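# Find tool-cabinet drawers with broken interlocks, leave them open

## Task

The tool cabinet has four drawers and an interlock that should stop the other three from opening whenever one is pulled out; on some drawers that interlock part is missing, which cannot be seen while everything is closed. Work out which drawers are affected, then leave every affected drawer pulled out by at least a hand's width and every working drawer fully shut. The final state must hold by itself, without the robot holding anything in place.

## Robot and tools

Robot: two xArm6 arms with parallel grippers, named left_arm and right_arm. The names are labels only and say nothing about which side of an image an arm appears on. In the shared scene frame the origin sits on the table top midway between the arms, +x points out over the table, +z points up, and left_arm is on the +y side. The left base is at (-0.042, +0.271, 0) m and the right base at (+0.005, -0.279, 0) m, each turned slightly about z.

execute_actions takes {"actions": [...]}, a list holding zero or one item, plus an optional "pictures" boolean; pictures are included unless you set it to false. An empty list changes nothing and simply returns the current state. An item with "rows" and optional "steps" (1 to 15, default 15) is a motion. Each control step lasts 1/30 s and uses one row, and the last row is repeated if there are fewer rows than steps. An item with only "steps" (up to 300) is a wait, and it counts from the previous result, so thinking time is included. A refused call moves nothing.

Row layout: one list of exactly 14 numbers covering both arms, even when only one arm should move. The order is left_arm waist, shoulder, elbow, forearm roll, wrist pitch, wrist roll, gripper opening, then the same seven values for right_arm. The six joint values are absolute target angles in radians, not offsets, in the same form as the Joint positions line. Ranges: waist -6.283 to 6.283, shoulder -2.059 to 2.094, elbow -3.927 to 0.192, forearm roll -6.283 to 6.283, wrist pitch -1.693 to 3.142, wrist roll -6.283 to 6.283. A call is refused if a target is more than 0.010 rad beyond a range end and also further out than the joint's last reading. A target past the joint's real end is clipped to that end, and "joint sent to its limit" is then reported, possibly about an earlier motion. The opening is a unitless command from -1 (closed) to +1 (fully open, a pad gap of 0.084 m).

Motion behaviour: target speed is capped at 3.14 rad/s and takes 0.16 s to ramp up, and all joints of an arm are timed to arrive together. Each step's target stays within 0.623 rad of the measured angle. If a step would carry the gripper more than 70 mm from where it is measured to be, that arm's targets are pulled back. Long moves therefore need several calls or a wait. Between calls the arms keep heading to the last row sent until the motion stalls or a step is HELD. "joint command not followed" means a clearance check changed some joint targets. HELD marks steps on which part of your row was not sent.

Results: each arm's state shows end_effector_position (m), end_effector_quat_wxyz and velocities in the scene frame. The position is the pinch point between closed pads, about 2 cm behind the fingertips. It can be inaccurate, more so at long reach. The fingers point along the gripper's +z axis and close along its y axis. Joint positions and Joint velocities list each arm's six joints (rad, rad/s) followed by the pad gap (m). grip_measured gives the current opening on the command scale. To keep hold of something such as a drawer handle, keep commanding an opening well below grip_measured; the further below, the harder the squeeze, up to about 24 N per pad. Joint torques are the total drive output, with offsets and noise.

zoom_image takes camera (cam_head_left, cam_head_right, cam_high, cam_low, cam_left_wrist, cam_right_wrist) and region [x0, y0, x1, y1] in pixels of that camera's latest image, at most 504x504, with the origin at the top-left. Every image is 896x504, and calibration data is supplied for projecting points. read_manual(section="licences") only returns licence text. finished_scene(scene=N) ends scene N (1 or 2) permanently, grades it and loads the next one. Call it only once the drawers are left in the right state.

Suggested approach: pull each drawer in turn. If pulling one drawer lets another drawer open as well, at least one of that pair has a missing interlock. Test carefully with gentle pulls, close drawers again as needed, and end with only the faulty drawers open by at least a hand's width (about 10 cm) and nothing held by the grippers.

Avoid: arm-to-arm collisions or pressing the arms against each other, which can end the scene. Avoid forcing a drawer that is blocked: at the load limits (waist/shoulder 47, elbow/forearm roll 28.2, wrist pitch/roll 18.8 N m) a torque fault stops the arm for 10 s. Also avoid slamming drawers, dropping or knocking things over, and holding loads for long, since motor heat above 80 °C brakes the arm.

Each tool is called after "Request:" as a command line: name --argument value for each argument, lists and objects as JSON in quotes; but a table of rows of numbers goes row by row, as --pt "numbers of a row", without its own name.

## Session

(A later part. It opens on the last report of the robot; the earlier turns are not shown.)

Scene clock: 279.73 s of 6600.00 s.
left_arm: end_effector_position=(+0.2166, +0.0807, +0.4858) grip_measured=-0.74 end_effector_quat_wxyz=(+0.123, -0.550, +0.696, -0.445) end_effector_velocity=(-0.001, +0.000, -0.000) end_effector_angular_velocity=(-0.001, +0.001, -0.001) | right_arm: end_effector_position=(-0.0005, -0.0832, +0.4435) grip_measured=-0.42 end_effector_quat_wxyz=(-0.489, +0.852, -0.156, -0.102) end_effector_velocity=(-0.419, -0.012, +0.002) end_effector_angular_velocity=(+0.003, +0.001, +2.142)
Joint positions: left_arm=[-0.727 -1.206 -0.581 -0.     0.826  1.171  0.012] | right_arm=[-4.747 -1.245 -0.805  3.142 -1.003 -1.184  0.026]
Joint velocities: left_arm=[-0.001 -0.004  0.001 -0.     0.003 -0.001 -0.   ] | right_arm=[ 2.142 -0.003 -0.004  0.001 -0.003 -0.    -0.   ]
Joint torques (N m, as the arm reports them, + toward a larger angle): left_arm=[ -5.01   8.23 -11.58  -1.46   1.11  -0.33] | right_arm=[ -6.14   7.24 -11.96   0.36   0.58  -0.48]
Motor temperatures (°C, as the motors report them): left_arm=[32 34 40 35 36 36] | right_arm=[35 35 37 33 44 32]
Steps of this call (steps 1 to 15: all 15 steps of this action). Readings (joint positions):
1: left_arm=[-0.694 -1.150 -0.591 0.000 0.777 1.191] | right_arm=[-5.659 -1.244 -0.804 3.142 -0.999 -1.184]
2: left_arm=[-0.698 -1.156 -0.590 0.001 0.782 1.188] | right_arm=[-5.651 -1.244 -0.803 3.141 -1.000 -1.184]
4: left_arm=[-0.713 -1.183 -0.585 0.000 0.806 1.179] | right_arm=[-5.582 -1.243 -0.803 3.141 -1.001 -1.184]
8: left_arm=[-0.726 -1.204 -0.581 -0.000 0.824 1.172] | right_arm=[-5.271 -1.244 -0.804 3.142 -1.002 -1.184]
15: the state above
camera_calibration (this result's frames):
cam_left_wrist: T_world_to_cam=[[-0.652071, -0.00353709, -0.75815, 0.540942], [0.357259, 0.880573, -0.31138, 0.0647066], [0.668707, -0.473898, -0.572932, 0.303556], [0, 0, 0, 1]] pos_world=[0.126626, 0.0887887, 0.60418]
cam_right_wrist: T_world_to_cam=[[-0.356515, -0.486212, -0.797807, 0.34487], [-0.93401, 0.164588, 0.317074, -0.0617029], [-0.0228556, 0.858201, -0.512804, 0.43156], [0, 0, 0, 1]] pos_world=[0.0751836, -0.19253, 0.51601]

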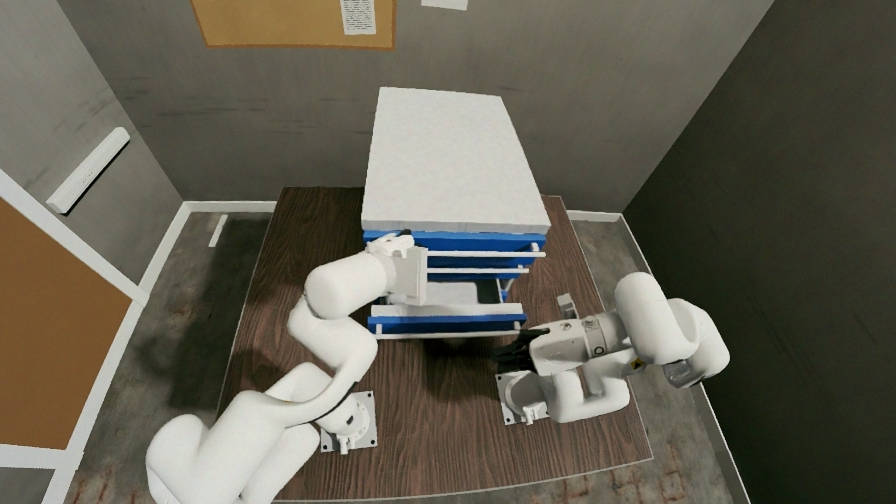

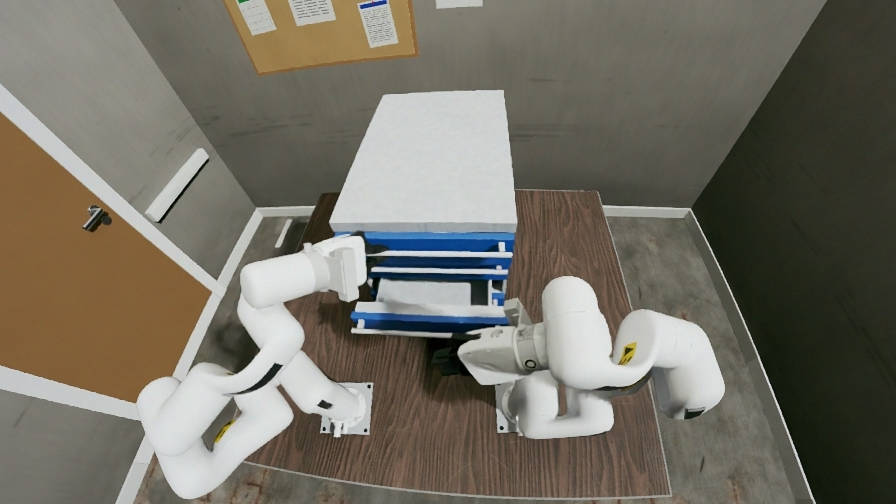

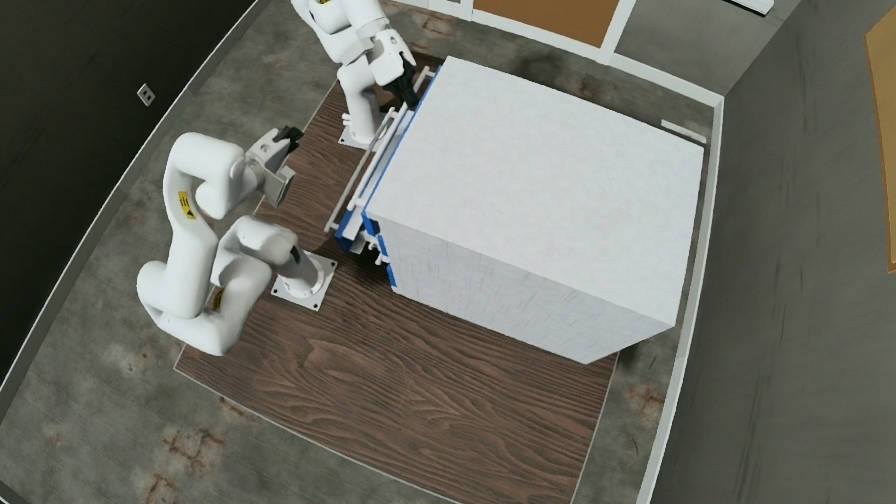

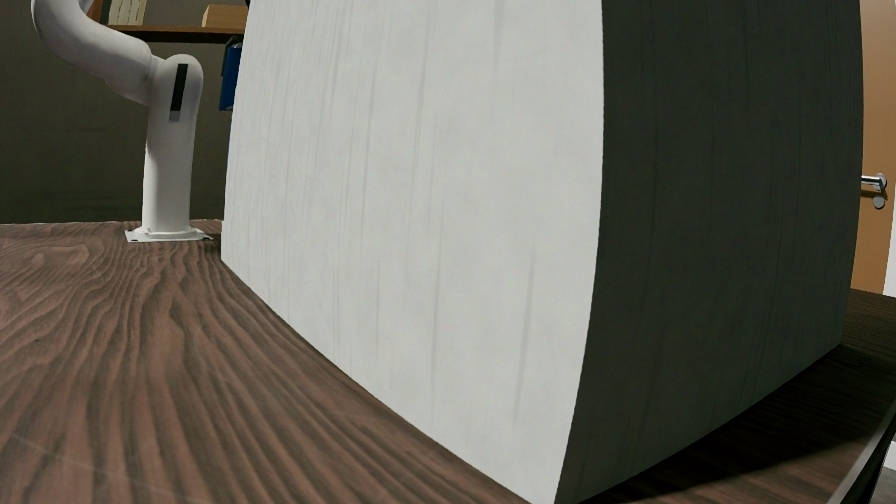

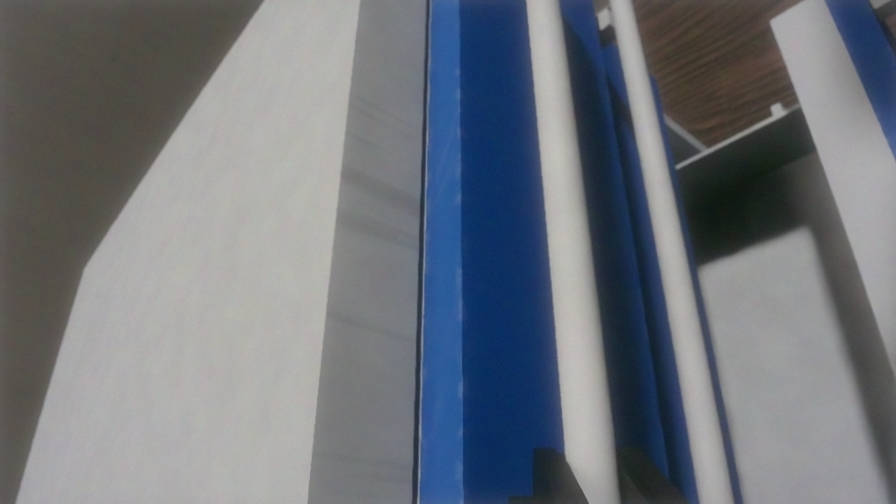

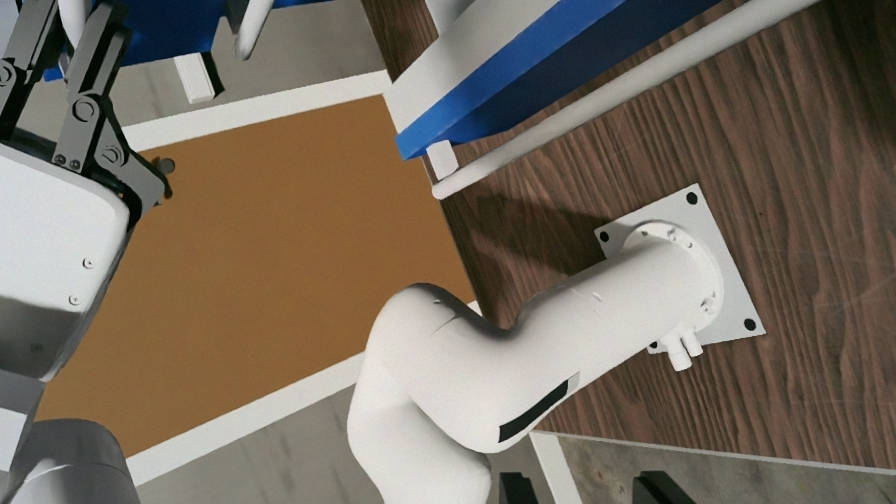

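Request:
execute_actions --actions '[{"rows": [[-0.767,-1.271,-0.566,0,0.877,1.142,-1,-4.2,-1.245,-0.805,3.1416,-1.004,-1.184,-0.4]], "steps": 9}]' --pictures false

Request:
execute_actions --actions '[{"rows": [[-0.819,-1.3315,-0.559,0,0.930,1.099,-1,-4.2,-1.245,-0.805,3.1416,-1.004,-1.184,-0.4]], "steps": 9}]' --pictures false

Request:
execute_actions --actions '[{"rows": [[-0.8715,-1.392,-0.5545,0,0.986,1.057,-1,-4.2,-1.245,-0.805,3.1416,-1.004,-1.184,-0.4]], "steps": 9}]' --pictures false

Request:
execute_actions --actions '[{"rows": [[-0.9376,-1.442,-0.5536,0,1.036,0.996,-1,-4.2,-1.245,-0.805,3.1416,-1.004,-1.184,-0.4]], "steps": 9}]' --pictures false

Request:
execute_actions --actions '[{"rows": [[-1.004,-1.493,-0.553,0,1.085,0.9355,-1,-4.2,-1.245,-0.805,3.1416,-1.004,-1.184,-0.4]], "steps": 12}]' --pictures false

Request:
execute_actions --actions '[{"rows": [[-1.004,-1.493,-0.553,0,1.085,0.9355,-0.3,-4.2,-1.245,-0.805,3.1416,-1.004,-1.184,-0.4]], "steps": 10}]'

Scene clock: 283.10 s of 6600.00 s.
left_arm: end_effector_position=(+0.1957, +0.0810, +0.4854) grip_measured=-0.74 end_effector_quat_wxyz=(+0.107, -0.546, +0.699, -0.450) end_effector_velocity=(-0.006, +0.001, +0.000) end_effector_angular_velocity=(-0.007, +0.005, -0.002) | right_arm: end_effector_position=(-0.0991, -0.1131, +0.4437) grip_measured=-0.42 end_effector_quat_wxyz=(-0.445, +0.863, +0.074, -0.228) end_effector_velocity=(-0.054, -0.033, -0.001) end_effector_angular_velocity=(-0.002, -0.003, +0.327)
Joint positions: left_arm=[-0.767 -1.269 -0.567 -0.001  0.875  1.143  0.012] | right_arm=[-4.213 -1.245 -0.805  3.142 -1.004 -1.184  0.026]
Joint velocities: left_arm=[-0.012 -0.019  0.004  0.003  0.015 -0.015 -0.   ] | right_arm=[ 0.328  0.002 -0.    -0.002 -0.001 -0.    -0.   ]
Joint torques (N m, as the arm reports them, + toward a larger angle): left_arm=[-1.42  9.53 -8.99 -0.53  2.31 -0.13] | right_arm=[-10.05   7.   -12.2    0.39   0.67  -0.13]
Motor temperatures (°C, as the motors report them): left_arm=[32 34 40 35 36 36] | right_arm=[35 35 37 33 44 32]
Steps of this call (steps 1 to 30: the robot went on to your last target; steps 31 to 90: nothing new was sent; then 0.07 s passed at rest; steps 91 to 99: all 9 steps of this action). Readings (joint positions):
91: left_arm=[-0.728 -1.207 -0.581 0.000 0.827 1.171] | right_arm=[-4.499 -1.245 -0.805 3.142 -1.004 -1.184]
92: left_arm=[-0.732 -1.213 -0.579 0.001 0.833 1.167] | right_arm=[-4.491 -1.245 -0.805 3.141 -1.004 -1.184]
94: left_arm=[-0.751 -1.244 -0.572 -0.000 0.856 1.154] | right_arm=[-4.422 -1.245 -0.805 3.141 -1.004 -1.184]
98: left_arm=[-0.766 -1.268 -0.567 -0.001 0.874 1.144] | right_arm=[-4.230 -1.245 -0.805 3.142 -1.004 -1.184]
99: the state above

Scene clock: 283.40 s of 6600.00 s.
left_arm: end_effector_position=(+0.1733, +0.0807, +0.4855) grip_measured=-0.74 end_effector_quat_wxyz=(+0.087, -0.543, +0.701, -0.453) end_effector_velocity=(-0.007, -0.000, -0.001) end_effector_angular_velocity=(-0.011, +0.012, -0.004) | right_arm: end_effector_position=(-0.1011, -0.1143, +0.4436) grip_measured=-0.42 end_effector_quat_wxyz=(-0.443, +0.863, +0.080, -0.230) end_effector_velocity=(-0.001, -0.001, -0.000) end_effector_angular_velocity=(-0.001, -0.000, +0.005)
Joint positions: left_arm=[-0.817 -1.33  -0.559  0.001  0.929  1.101  0.012] | right_arm=[-4.201 -1.245 -0.805  3.142 -1.004 -1.184  0.026]
Joint velocities: left_arm=[-0.017 -0.017  0.002  0.002  0.017 -0.022 -0.   ] | right_arm=[ 0.005 -0.     0.     0.001 -0.001 -0.    -0.   ]
Joint torques (N m, as the arm reports them, + toward a larger angle): left_arm=[-3.92 11.56 -9.2  -1.58  1.36 -0.53] | right_arm=[ -2.3    6.53 -12.17   0.55   0.79  -0.4 ]
Motor temperatures (°C, as the motors report them): left_arm=[32 34 40 35 36 36] | right_arm=[35 35 37 33 44 32]
Steps of this call (steps 1 to 9: all 9 steps of this action). Readings (joint positions):
1: left_arm=[-0.768 -1.270 -0.567 -0.001 0.876 1.142] | right_arm=[-4.206 -1.245 -0.805 3.142 -1.004 -1.184]
2: left_arm=[-0.773 -1.277 -0.566 0.000 0.882 1.136] | right_arm=[-4.203 -1.245 -0.805 3.142 -1.004 -1.184]
4: left_arm=[-0.797 -1.306 -0.562 0.001 0.908 1.117] | right_arm=[-4.202 -1.245 -0.805 3.142 -1.004 -1.184]
8: left_arm=[-0.816 -1.329 -0.559 0.000 0.928 1.102] | right_arm=[-4.201 -1.245 -0.805 3.142 -1.004 -1.184]
9: the state above

Scene clock: 283.70 s of 6600.00 s.
left_arm: end_effector_position=(+0.1505, +0.0811, +0.4856) grip_measured=-0.74 end_effector_quat_wxyz=(+0.064, -0.539, +0.705, -0.457) end_effector_velocity=(-0.007, +0.001, -0.001) end_effector_angular_velocity=(-0.008, +0.011, -0.004) | right_arm: end_effector_position=(-0.1012, -0.1144, +0.4437) grip_measured=-0.42 end_effector_quat_wxyz=(-0.443, +0.863, +0.080, -0.230) end_effector_velocity=(-0.000, -0.000, +0.000) end_effector_angular_velocity=(-0.001, -0.000, +0.001)
Joint positions: left_arm=[-0.871 -1.39  -0.554 -0.001  0.984  1.058  0.012] | right_arm=[-4.2   -1.245 -0.805  3.142 -1.004 -1.184  0.026]
Joint velocities: left_arm=[-0.018 -0.018  0.002  0.005  0.018 -0.022 -0.   ] | right_arm=[ 0.002 -0.    -0.    -0.    -0.001  0.     0.   ]
Joint torques (N m, as the arm reports them, + toward a larger angle): left_arm=[ -0.99   9.51 -10.71  -0.18   1.77  -0.11] | right_arm=[ -2.17   6.25 -12.23   0.43   0.74  -0.38]
Motor temperatures (°C, as the motors report them): left_arm=[32 34 40 35 36 36] | right_arm=[35 35 37 33 44 32]
Steps of this call (steps 1 to 9: all 9 steps of this action). Readings (joint positions):
1: left_arm=[-0.818 -1.331 -0.559 0.001 0.930 1.100] | right_arm=[-4.201 -1.245 -0.805 3.142 -1.004 -1.184]
2: left_arm=[-0.824 -1.337 -0.558 0.001 0.936 1.093] | right_arm=[-4.201 -1.245 -0.805 3.142 -1.004 -1.184]
4: left_arm=[-0.849 -1.366 -0.556 0.000 0.963 1.074] | right_arm=[-4.201 -1.245 -0.805 3.142 -1.004 -1.184]
8: left_arm=[-0.870 -1.389 -0.554 -0.001 0.983 1.059] | right_arm=[-4.200 -1.245 -0.805 3.142 -1.004 -1.184]
9: the state above

Scene clock: 284.00 s of 6600.00 s.
left_arm: end_effector_position=(+0.1279, +0.0807, +0.4857) grip_measured=-0.74 end_effector_quat_wxyz=(+0.036, -0.538, +0.706, -0.459) end_effector_velocity=(-0.006, -0.000, +0.000) end_effector_angular_velocity=(-0.015, +0.016, -0.002) | right_arm: end_effector_position=(-0.1013, -0.1144, +0.4437) grip_measured=-0.42 end_effector_quat_wxyz=(-0.443, +0.863, +0.080, -0.230) end_effector_velocity=(+0.000, -0.000, -0.001) end_effector_angular_velocity=(-0.002, -0.002, +0.000)
Joint positions: left_arm=[-0.935 -1.441 -0.553  0.001  1.036  0.998  0.012] | right_arm=[-4.2   -1.245 -0.805  3.142 -1.004 -1.184  0.026]
Joint velocities: left_arm=[-0.022 -0.013 -0.001  0.004  0.013 -0.031 -0.   ] | right_arm=[ 0.    -0.     0.001 -0.001 -0.002 -0.     0.   ]
Joint torques (N m, as the arm reports them, + toward a larger angle): left_arm=[ -3.22  11.6  -11.08  -1.62   0.23  -0.31] | right_arm=[ -2.32   6.64 -12.24   0.57   0.69  -0.33]
Motor temperatures (°C, as the motors report them): left_arm=[32 34 40 35 36 36] | right_arm=[35 35 37 33 44 32]
Steps of this call (steps 1 to 9: all 9 steps of this action). Readings (joint positions):
1: left_arm=[-0.872 -1.390 -0.554 -0.001 0.985 1.057] | right_arm=[-4.200 -1.245 -0.805 3.142 -1.004 -1.184]
2: left_arm=[-0.879 -1.396 -0.553 0.000 0.990 1.049] | right_arm=[-4.200 -1.245 -0.805 3.142 -1.004 -1.184]
4: left_arm=[-0.909 -1.420 -0.553 0.001 1.015 1.022] | right_arm=[-4.200 -1.245 -0.805 3.142 -1.004 -1.184]
8: left_arm=[-0.934 -1.440 -0.553 0.000 1.035 1.000] | right_arm=[-4.200 -1.245 -0.805 3.142 -1.004 -1.184]
9: the state above

Scene clock: 284.40 s of 6600.00 s.
left_arm: end_effector_position=(+0.1051, +0.0812, +0.4858) grip_measured=-0.74 end_effector_quat_wxyz=(+0.006, -0.535, +0.707, -0.462) end_effector_velocity=(-0.002, +0.001, +0.000) end_effector_angular_velocity=(-0.002, +0.004, -0.000) | right_arm: end_effector_position=(-0.1013, -0.1144, +0.4437) grip_measured=-0.42 end_effector_quat_wxyz=(-0.443, +0.863, +0.080, -0.230) end_effector_velocity=(+0.000, +0.000, +0.000) end_effector_angular_velocity=(+0.001, +0.001, -0.000)
Joint positions: left_arm=[-1.004 -1.492 -0.552 -0.001  1.084  0.936  0.012] | right_arm=[-4.2   -1.245 -0.805  3.142 -1.004 -1.184  0.026]
Joint velocities: left_arm=[-0.005 -0.005 -0.001  0.001  0.005 -0.007 -0.   ] | right_arm=[-0.    -0.    -0.001 -0.     0.     0.    -0.   ]
Joint torques (N m, as the arm reports them, + toward a larger angle): left_arm=[ -0.85   9.14 -12.99  -0.13   1.09  -0.42] | right_arm=[ -2.16   6.4  -12.17   0.57   0.71  -0.39]
Motor temperatures (°C, as the motors report them): left_arm=[32 34 40 35 36 36] | right_arm=[35 35 37 33 44 32]
Steps of this call (steps 1 to 12: all 12 steps of this action). Readings (joint positions):
1: left_arm=[-0.936 -1.441 -0.553 0.001 1.036 0.997] | right_arm=[-4.200 -1.245 -0.805 3.142 -1.004 -1.184]
2: left_arm=[-0.943 -1.447 -0.553 0.002 1.042 0.988] | right_arm=[-4.200 -1.245 -0.805 3.142 -1.004 -1.184]
4: left_arm=[-0.975 -1.471 -0.553 0.000 1.064 0.961] | right_arm=[-4.200 -1.245 -0.805 3.142 -1.004 -1.184]
8: left_arm=[-1.002 -1.490 -0.552 -0.001 1.082 0.939] | right_arm=[-4.200 -1.245 -0.805 3.142 -1.004 -1.184]
12: the state above

Scene clock: 284.73 s of 6600.00 s.
left_arm: end_effector_position=(+0.1047, +0.0815, +0.4849) grip_measured=-0.33 end_effector_quat_wxyz=(+0.005, -0.536, +0.708, -0.460) end_effector_velocity=(-0.000, +0.002, +0.011) end_effector_angular_velocity=(-0.021, -0.020, +0.002) | right_arm: end_effector_position=(-0.1013, -0.1144, +0.4437) grip_measured=-0.42 end_effector_quat_wxyz=(-0.443, +0.863, +0.080, -0.230) end_effector_velocity=(-0.000, -0.000, -0.000) end_effector_angular_velocity=(-0.001, -0.000, +0.000)
Joint positions: left_arm=[-1.004 -1.493 -0.551 -0.001  1.087  0.935  0.03 ] | right_arm=[-4.2   -1.245 -0.805  3.142 -1.004 -1.184  0.026]
Joint velocities: left_arm=[ 0.001 -0.003 -0.014  0.003 -0.012  0.     0.005] | right_arm=[-0.     0.     0.     0.001 -0.001 -0.    -0.   ]
Joint torques (N m, as the arm reports them, + toward a larger angle): left_arm=[  0.1    8.63 -19.15   0.35  -2.71  -0.28] | right_arm=[ -2.45   6.69 -12.38   0.51   0.73  -0.3 ]
Motor temperatures (°C, as the motors report them): left_arm=[32 34 40 35 36 36] | right_arm=[35 35 37 33 44 32]
Steps of this call (steps 1 to 10: all 10 steps of this action). Readings (joint positions):
1: left_arm=[-1.004 -1.492 -0.552 -0.001 1.084 0.936] | right_arm=[-4.200 -1.245 -0.805 3.142 -1.004 -1.184]
2: left_arm=[-1.004 -1.492 -0.552 -0.001 1.086 0.936] | right_arm=[-4.200 -1.245 -0.805 3.142 -1.004 -1.184]
4: left_arm=[-1.004 -1.492 -0.548 -0.000 1.089 0.936] | right_arm=[-4.200 -1.245 -0.805 3.142 -1.004 -1.184]
8: left_arm=[-1.004 -1.492 -0.550 -0.001 1.088 0.936] | right_arm=[-4.200 -1.245 -0.805 3.142 -1.004 -1.184]
10: the state above
camera_calibration (this result's frames):
cam_left_wrist: T_world_to_cam=[[-0.750574, -0.00149821, -0.660785, 0.430264], [0.419461, 0.771602, -0.478208, 0.18693], [0.510579, -0.636104, -0.578516, 0.410712], [0, 0, 0, 1]] pos_world=[0.0348337, 0.117664, 0.611306]
cam_right_wrist: T_world_to_cam=[[-0.0519469, -0.600499, -0.797937, 0.311712], [-0.883498, -0.344847, 0.317036, -0.203862], [-0.465546, 0.721444, -0.512626, 0.39558], [0, 0, 0, 1]] pos_world=[0.0202417, -0.168507, 0.516143]

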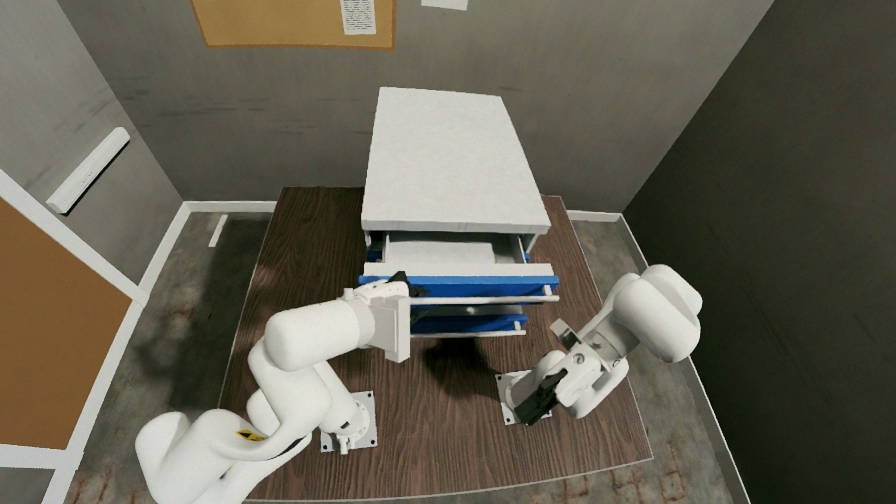

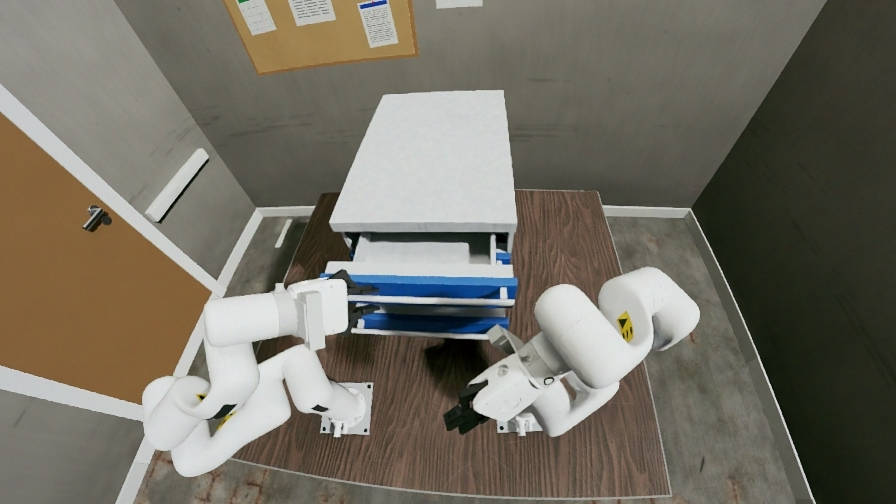

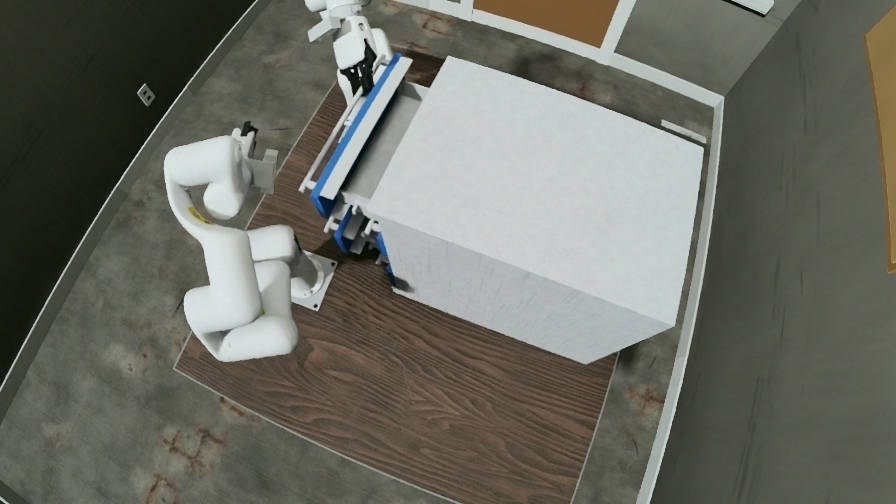

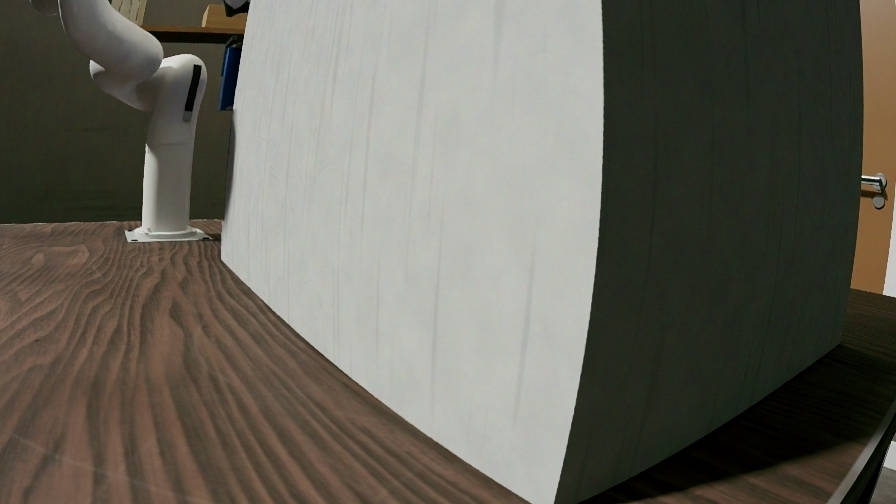

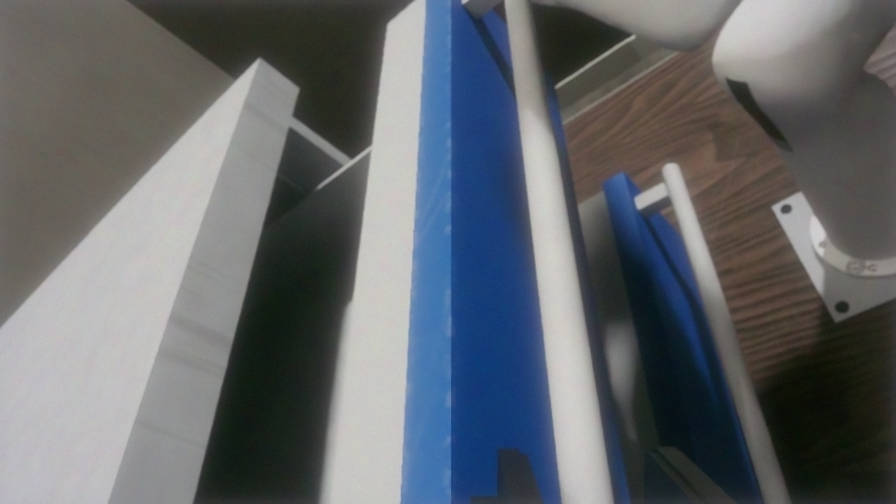

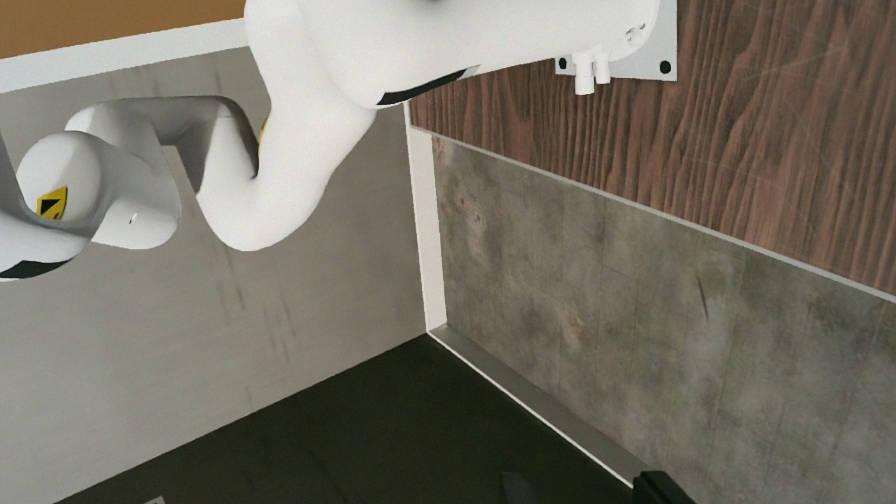

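Request:
execute_actions --actions '[{"rows": [[-1.004,-1.516,-0.621,0,1.177,0.9355,-0.3,-4.2,-1.245,-0.805,3.1416,-1.004,-1.184,-0.4]], "steps": 8}]' --pictures false

Request:
execute_actions --actions '[{"rows": [[-1.004,-1.5329,-0.6954,0,1.2683,0.9355,-0.3,-4.2,-1.245,-0.805,3.1416,-1.004,-1.184,-0.4]], "steps": 12}]'

Scene clock: 287.17 s of 6600.00 s.
left_arm: end_effector_position=(+0.0910, +0.0997, +0.5044) grip_measured=-0.32 end_effector_quat_wxyz=(+0.006, -0.535, +0.706, -0.464) end_effector_velocity=(-0.008, +0.009, -0.014) end_effector_angular_velocity=(+0.056, +0.046, -0.002) | right_arm: end_effector_position=(-0.1013, -0.1144, +0.4437) grip_measured=-0.42 end_effector_quat_wxyz=(-0.443, +0.863, +0.080, -0.230) end_effector_velocity=(+0.000, +0.000, +0.000) end_effector_angular_velocity=(+0.001, -0.000, +0.000)
Joint positions: left_arm=[-1.004 -1.516 -0.62   0.     1.17   0.936  0.03 ] | right_arm=[-4.2   -1.245 -0.805  3.142 -1.004 -1.184  0.026]
Joint velocities: left_arm=[-0.001 -0.007 -0.017 -0.002  0.096 -0.    -0.   ] | right_arm=[ 0.    -0.    -0.001 -0.001 -0.    -0.     0.   ]
Joint torques (N m, as the arm reports them, + toward a larger angle): left_arm=[ -1.27  11.06 -15.78   0.    -2.08  -0.32] | right_arm=[ -2.52   6.31 -11.93   0.6    0.76  -0.34]
Motor temperatures (°C, as the motors report them): left_arm=[32 34 40 35 36 36] | right_arm=[35 35 37 33 44 32]
Steps of this call (steps 1 to 15: the robot went on to your last target; steps 16 to 65: nothing new was sent; steps 66 to 73: all 8 steps of this action). Readings (joint positions):
66: left_arm=[-1.004 -1.493 -0.553 0.000 1.086 0.936] | right_arm=[-4.200 -1.245 -0.805 3.142 -1.004 -1.184]
67: left_arm=[-1.004 -1.494 -0.558 0.000 1.096 0.936] | right_arm=[-4.200 -1.245 -0.805 3.142 -1.004 -1.184]
69: left_arm=[-1.004 -1.504 -0.588 0.001 1.135 0.936] | right_arm=[-4.200 -1.245 -0.805 3.142 -1.004 -1.184]
73: the state above

Scene clock: 287.57 s of 6600.00 s.
left_arm: end_effector_position=(+0.0755, +0.1194, +0.5193) grip_measured=-0.32 end_effector_quat_wxyz=(+0.006, -0.536, +0.707, -0.461) end_effector_velocity=(-0.001, +0.002, -0.000) end_effector_angular_velocity=(+0.005, +0.003, +0.000) | right_arm: end_effector_position=(-0.1013, -0.1144, +0.4437) grip_measured=-0.42 end_effector_quat_wxyz=(-0.443, +0.863, +0.080, -0.230) end_effector_velocity=(-0.000, -0.000, -0.000) end_effector_angular_velocity=(-0.002, -0.000, +0.000)
Joint positions: left_arm=[-1.004 -1.532 -0.694  0.     1.267  0.936  0.03 ] | right_arm=[-4.2   -1.245 -0.805  3.142 -1.004 -1.184  0.026]
Joint velocities: left_arm=[ 0.    -0.    -0.005  0.     0.011  0.    -0.   ] | right_arm=[ 0.    -0.     0.001  0.001 -0.001  0.    -0.   ]
Joint torques (N m, as the arm reports them, + toward a larger angle): left_arm=[ -0.94  10.68 -16.33  -0.01  -2.19  -0.27] | right_arm=[ -2.29   6.   -12.22   0.71   0.73  -0.03]
Motor temperatures (°C, as the motors report them): left_arm=[32 34 40 35 36 36] | right_arm=[35 35 37 33 44 32]
Steps of this call (steps 1 to 12: all 12 steps of this action). Readings (joint positions):
1: left_arm=[-1.004 -1.516 -0.621 0.000 1.174 0.936] | right_arm=[-4.200 -1.245 -0.805 3.142 -1.004 -1.184]
2: left_arm=[-1.004 -1.517 -0.626 0.000 1.186 0.936] | right_arm=[-4.200 -1.245 -0.805 3.142 -1.004 -1.184]
4: left_arm=[-1.004 -1.524 -0.658 0.000 1.227 0.936] | right_arm=[-4.200 -1.245 -0.805 3.142 -1.004 -1.184]
8: left_arm=[-1.004 -1.533 -0.693 0.000 1.262 0.936] | right_arm=[-4.200 -1.245 -0.805 3.142 -1.004 -1.184]
12: the state above
camera_calibration (this result's frames):
cam_left_wrist: T_world_to_cam=[[-0.749528, -0.00272382, -0.661967, 0.43181], [0.419708, 0.77135, -0.478398, 0.186485], [0.511912, -0.636405, -0.577005, 0.468827], [0, 0, 0, 1]] pos_world=[0.00538642, 0.155695, 0.645574]
cam_right_wrist: T_world_to_cam=[[-0.0519467, -0.600499, -0.797937, 0.311712], [-0.883498, -0.344847, 0.317036, -0.203861], [-0.465546, 0.721444, -0.512626, 0.39558], [0, 0, 0, 1]] pos_world=[0.0202417, -0.168507, 0.516143]

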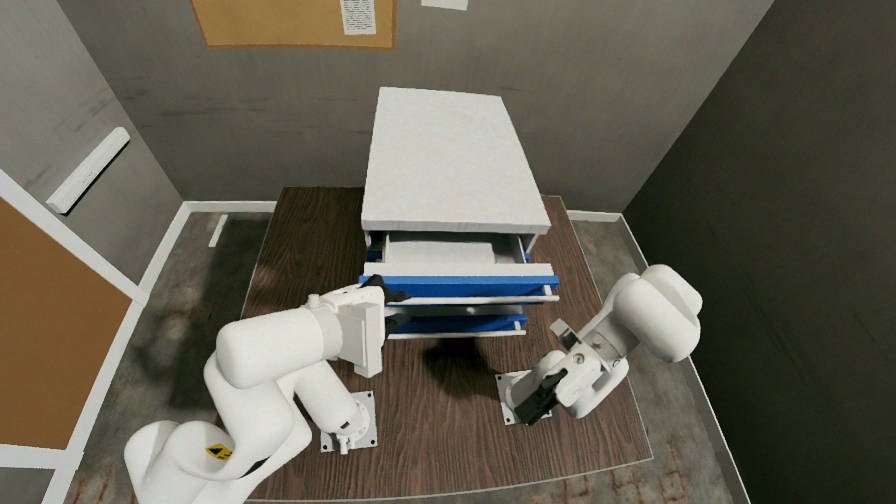

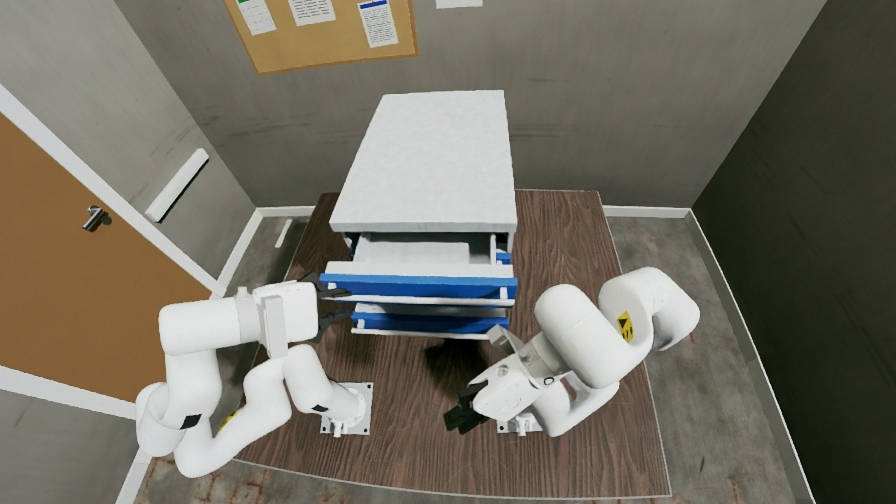

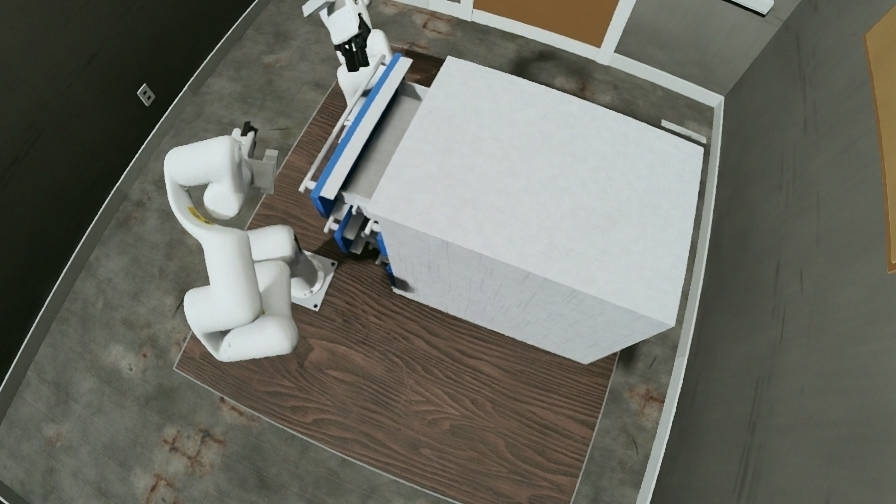

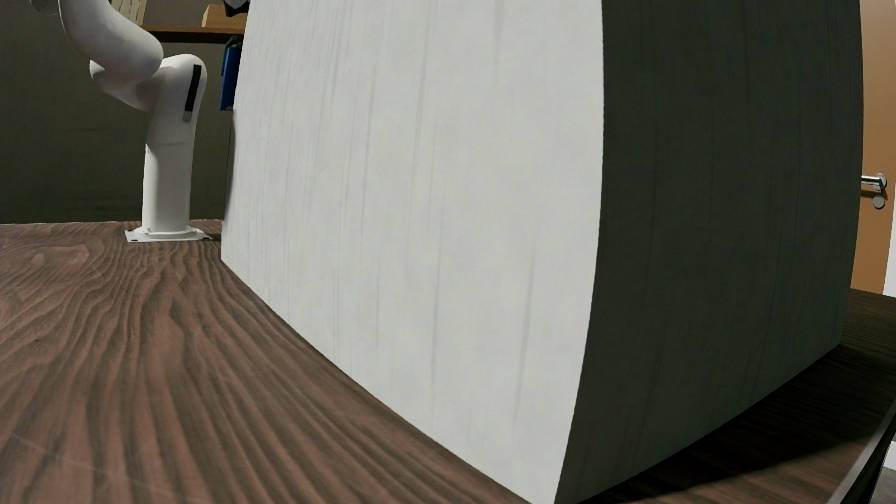

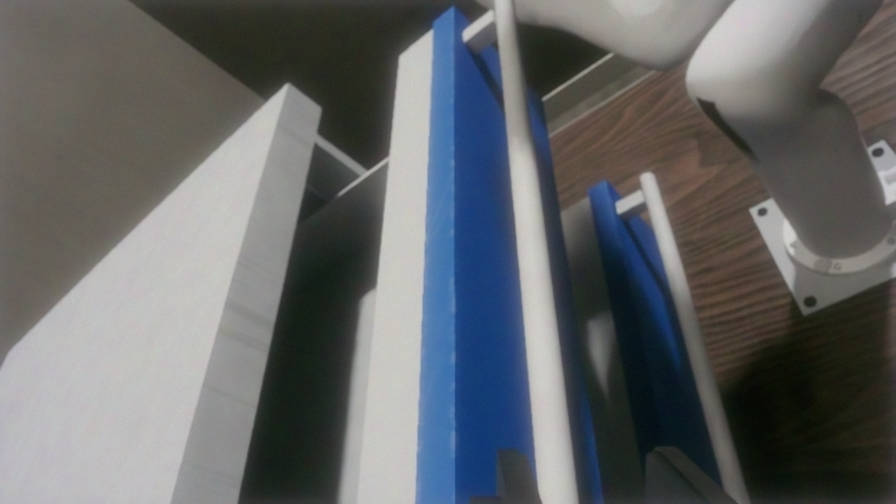

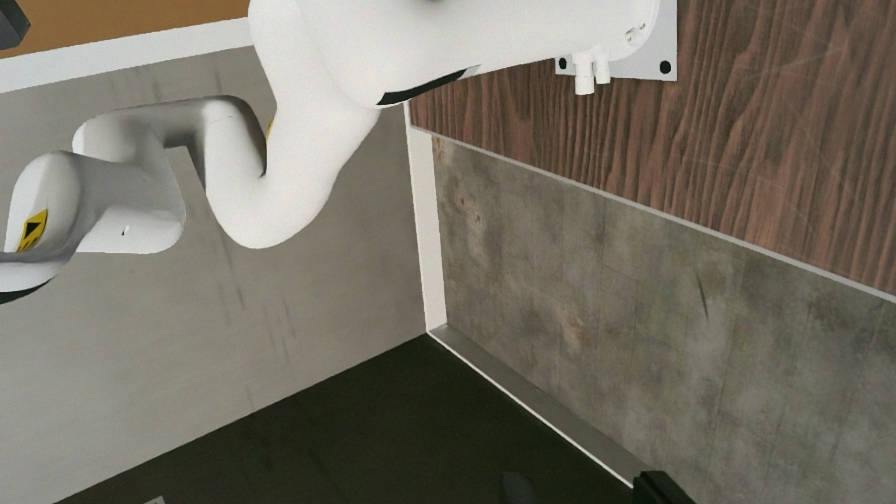

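Request:
finished_scene --scene 1

The scene is finished: the task was done.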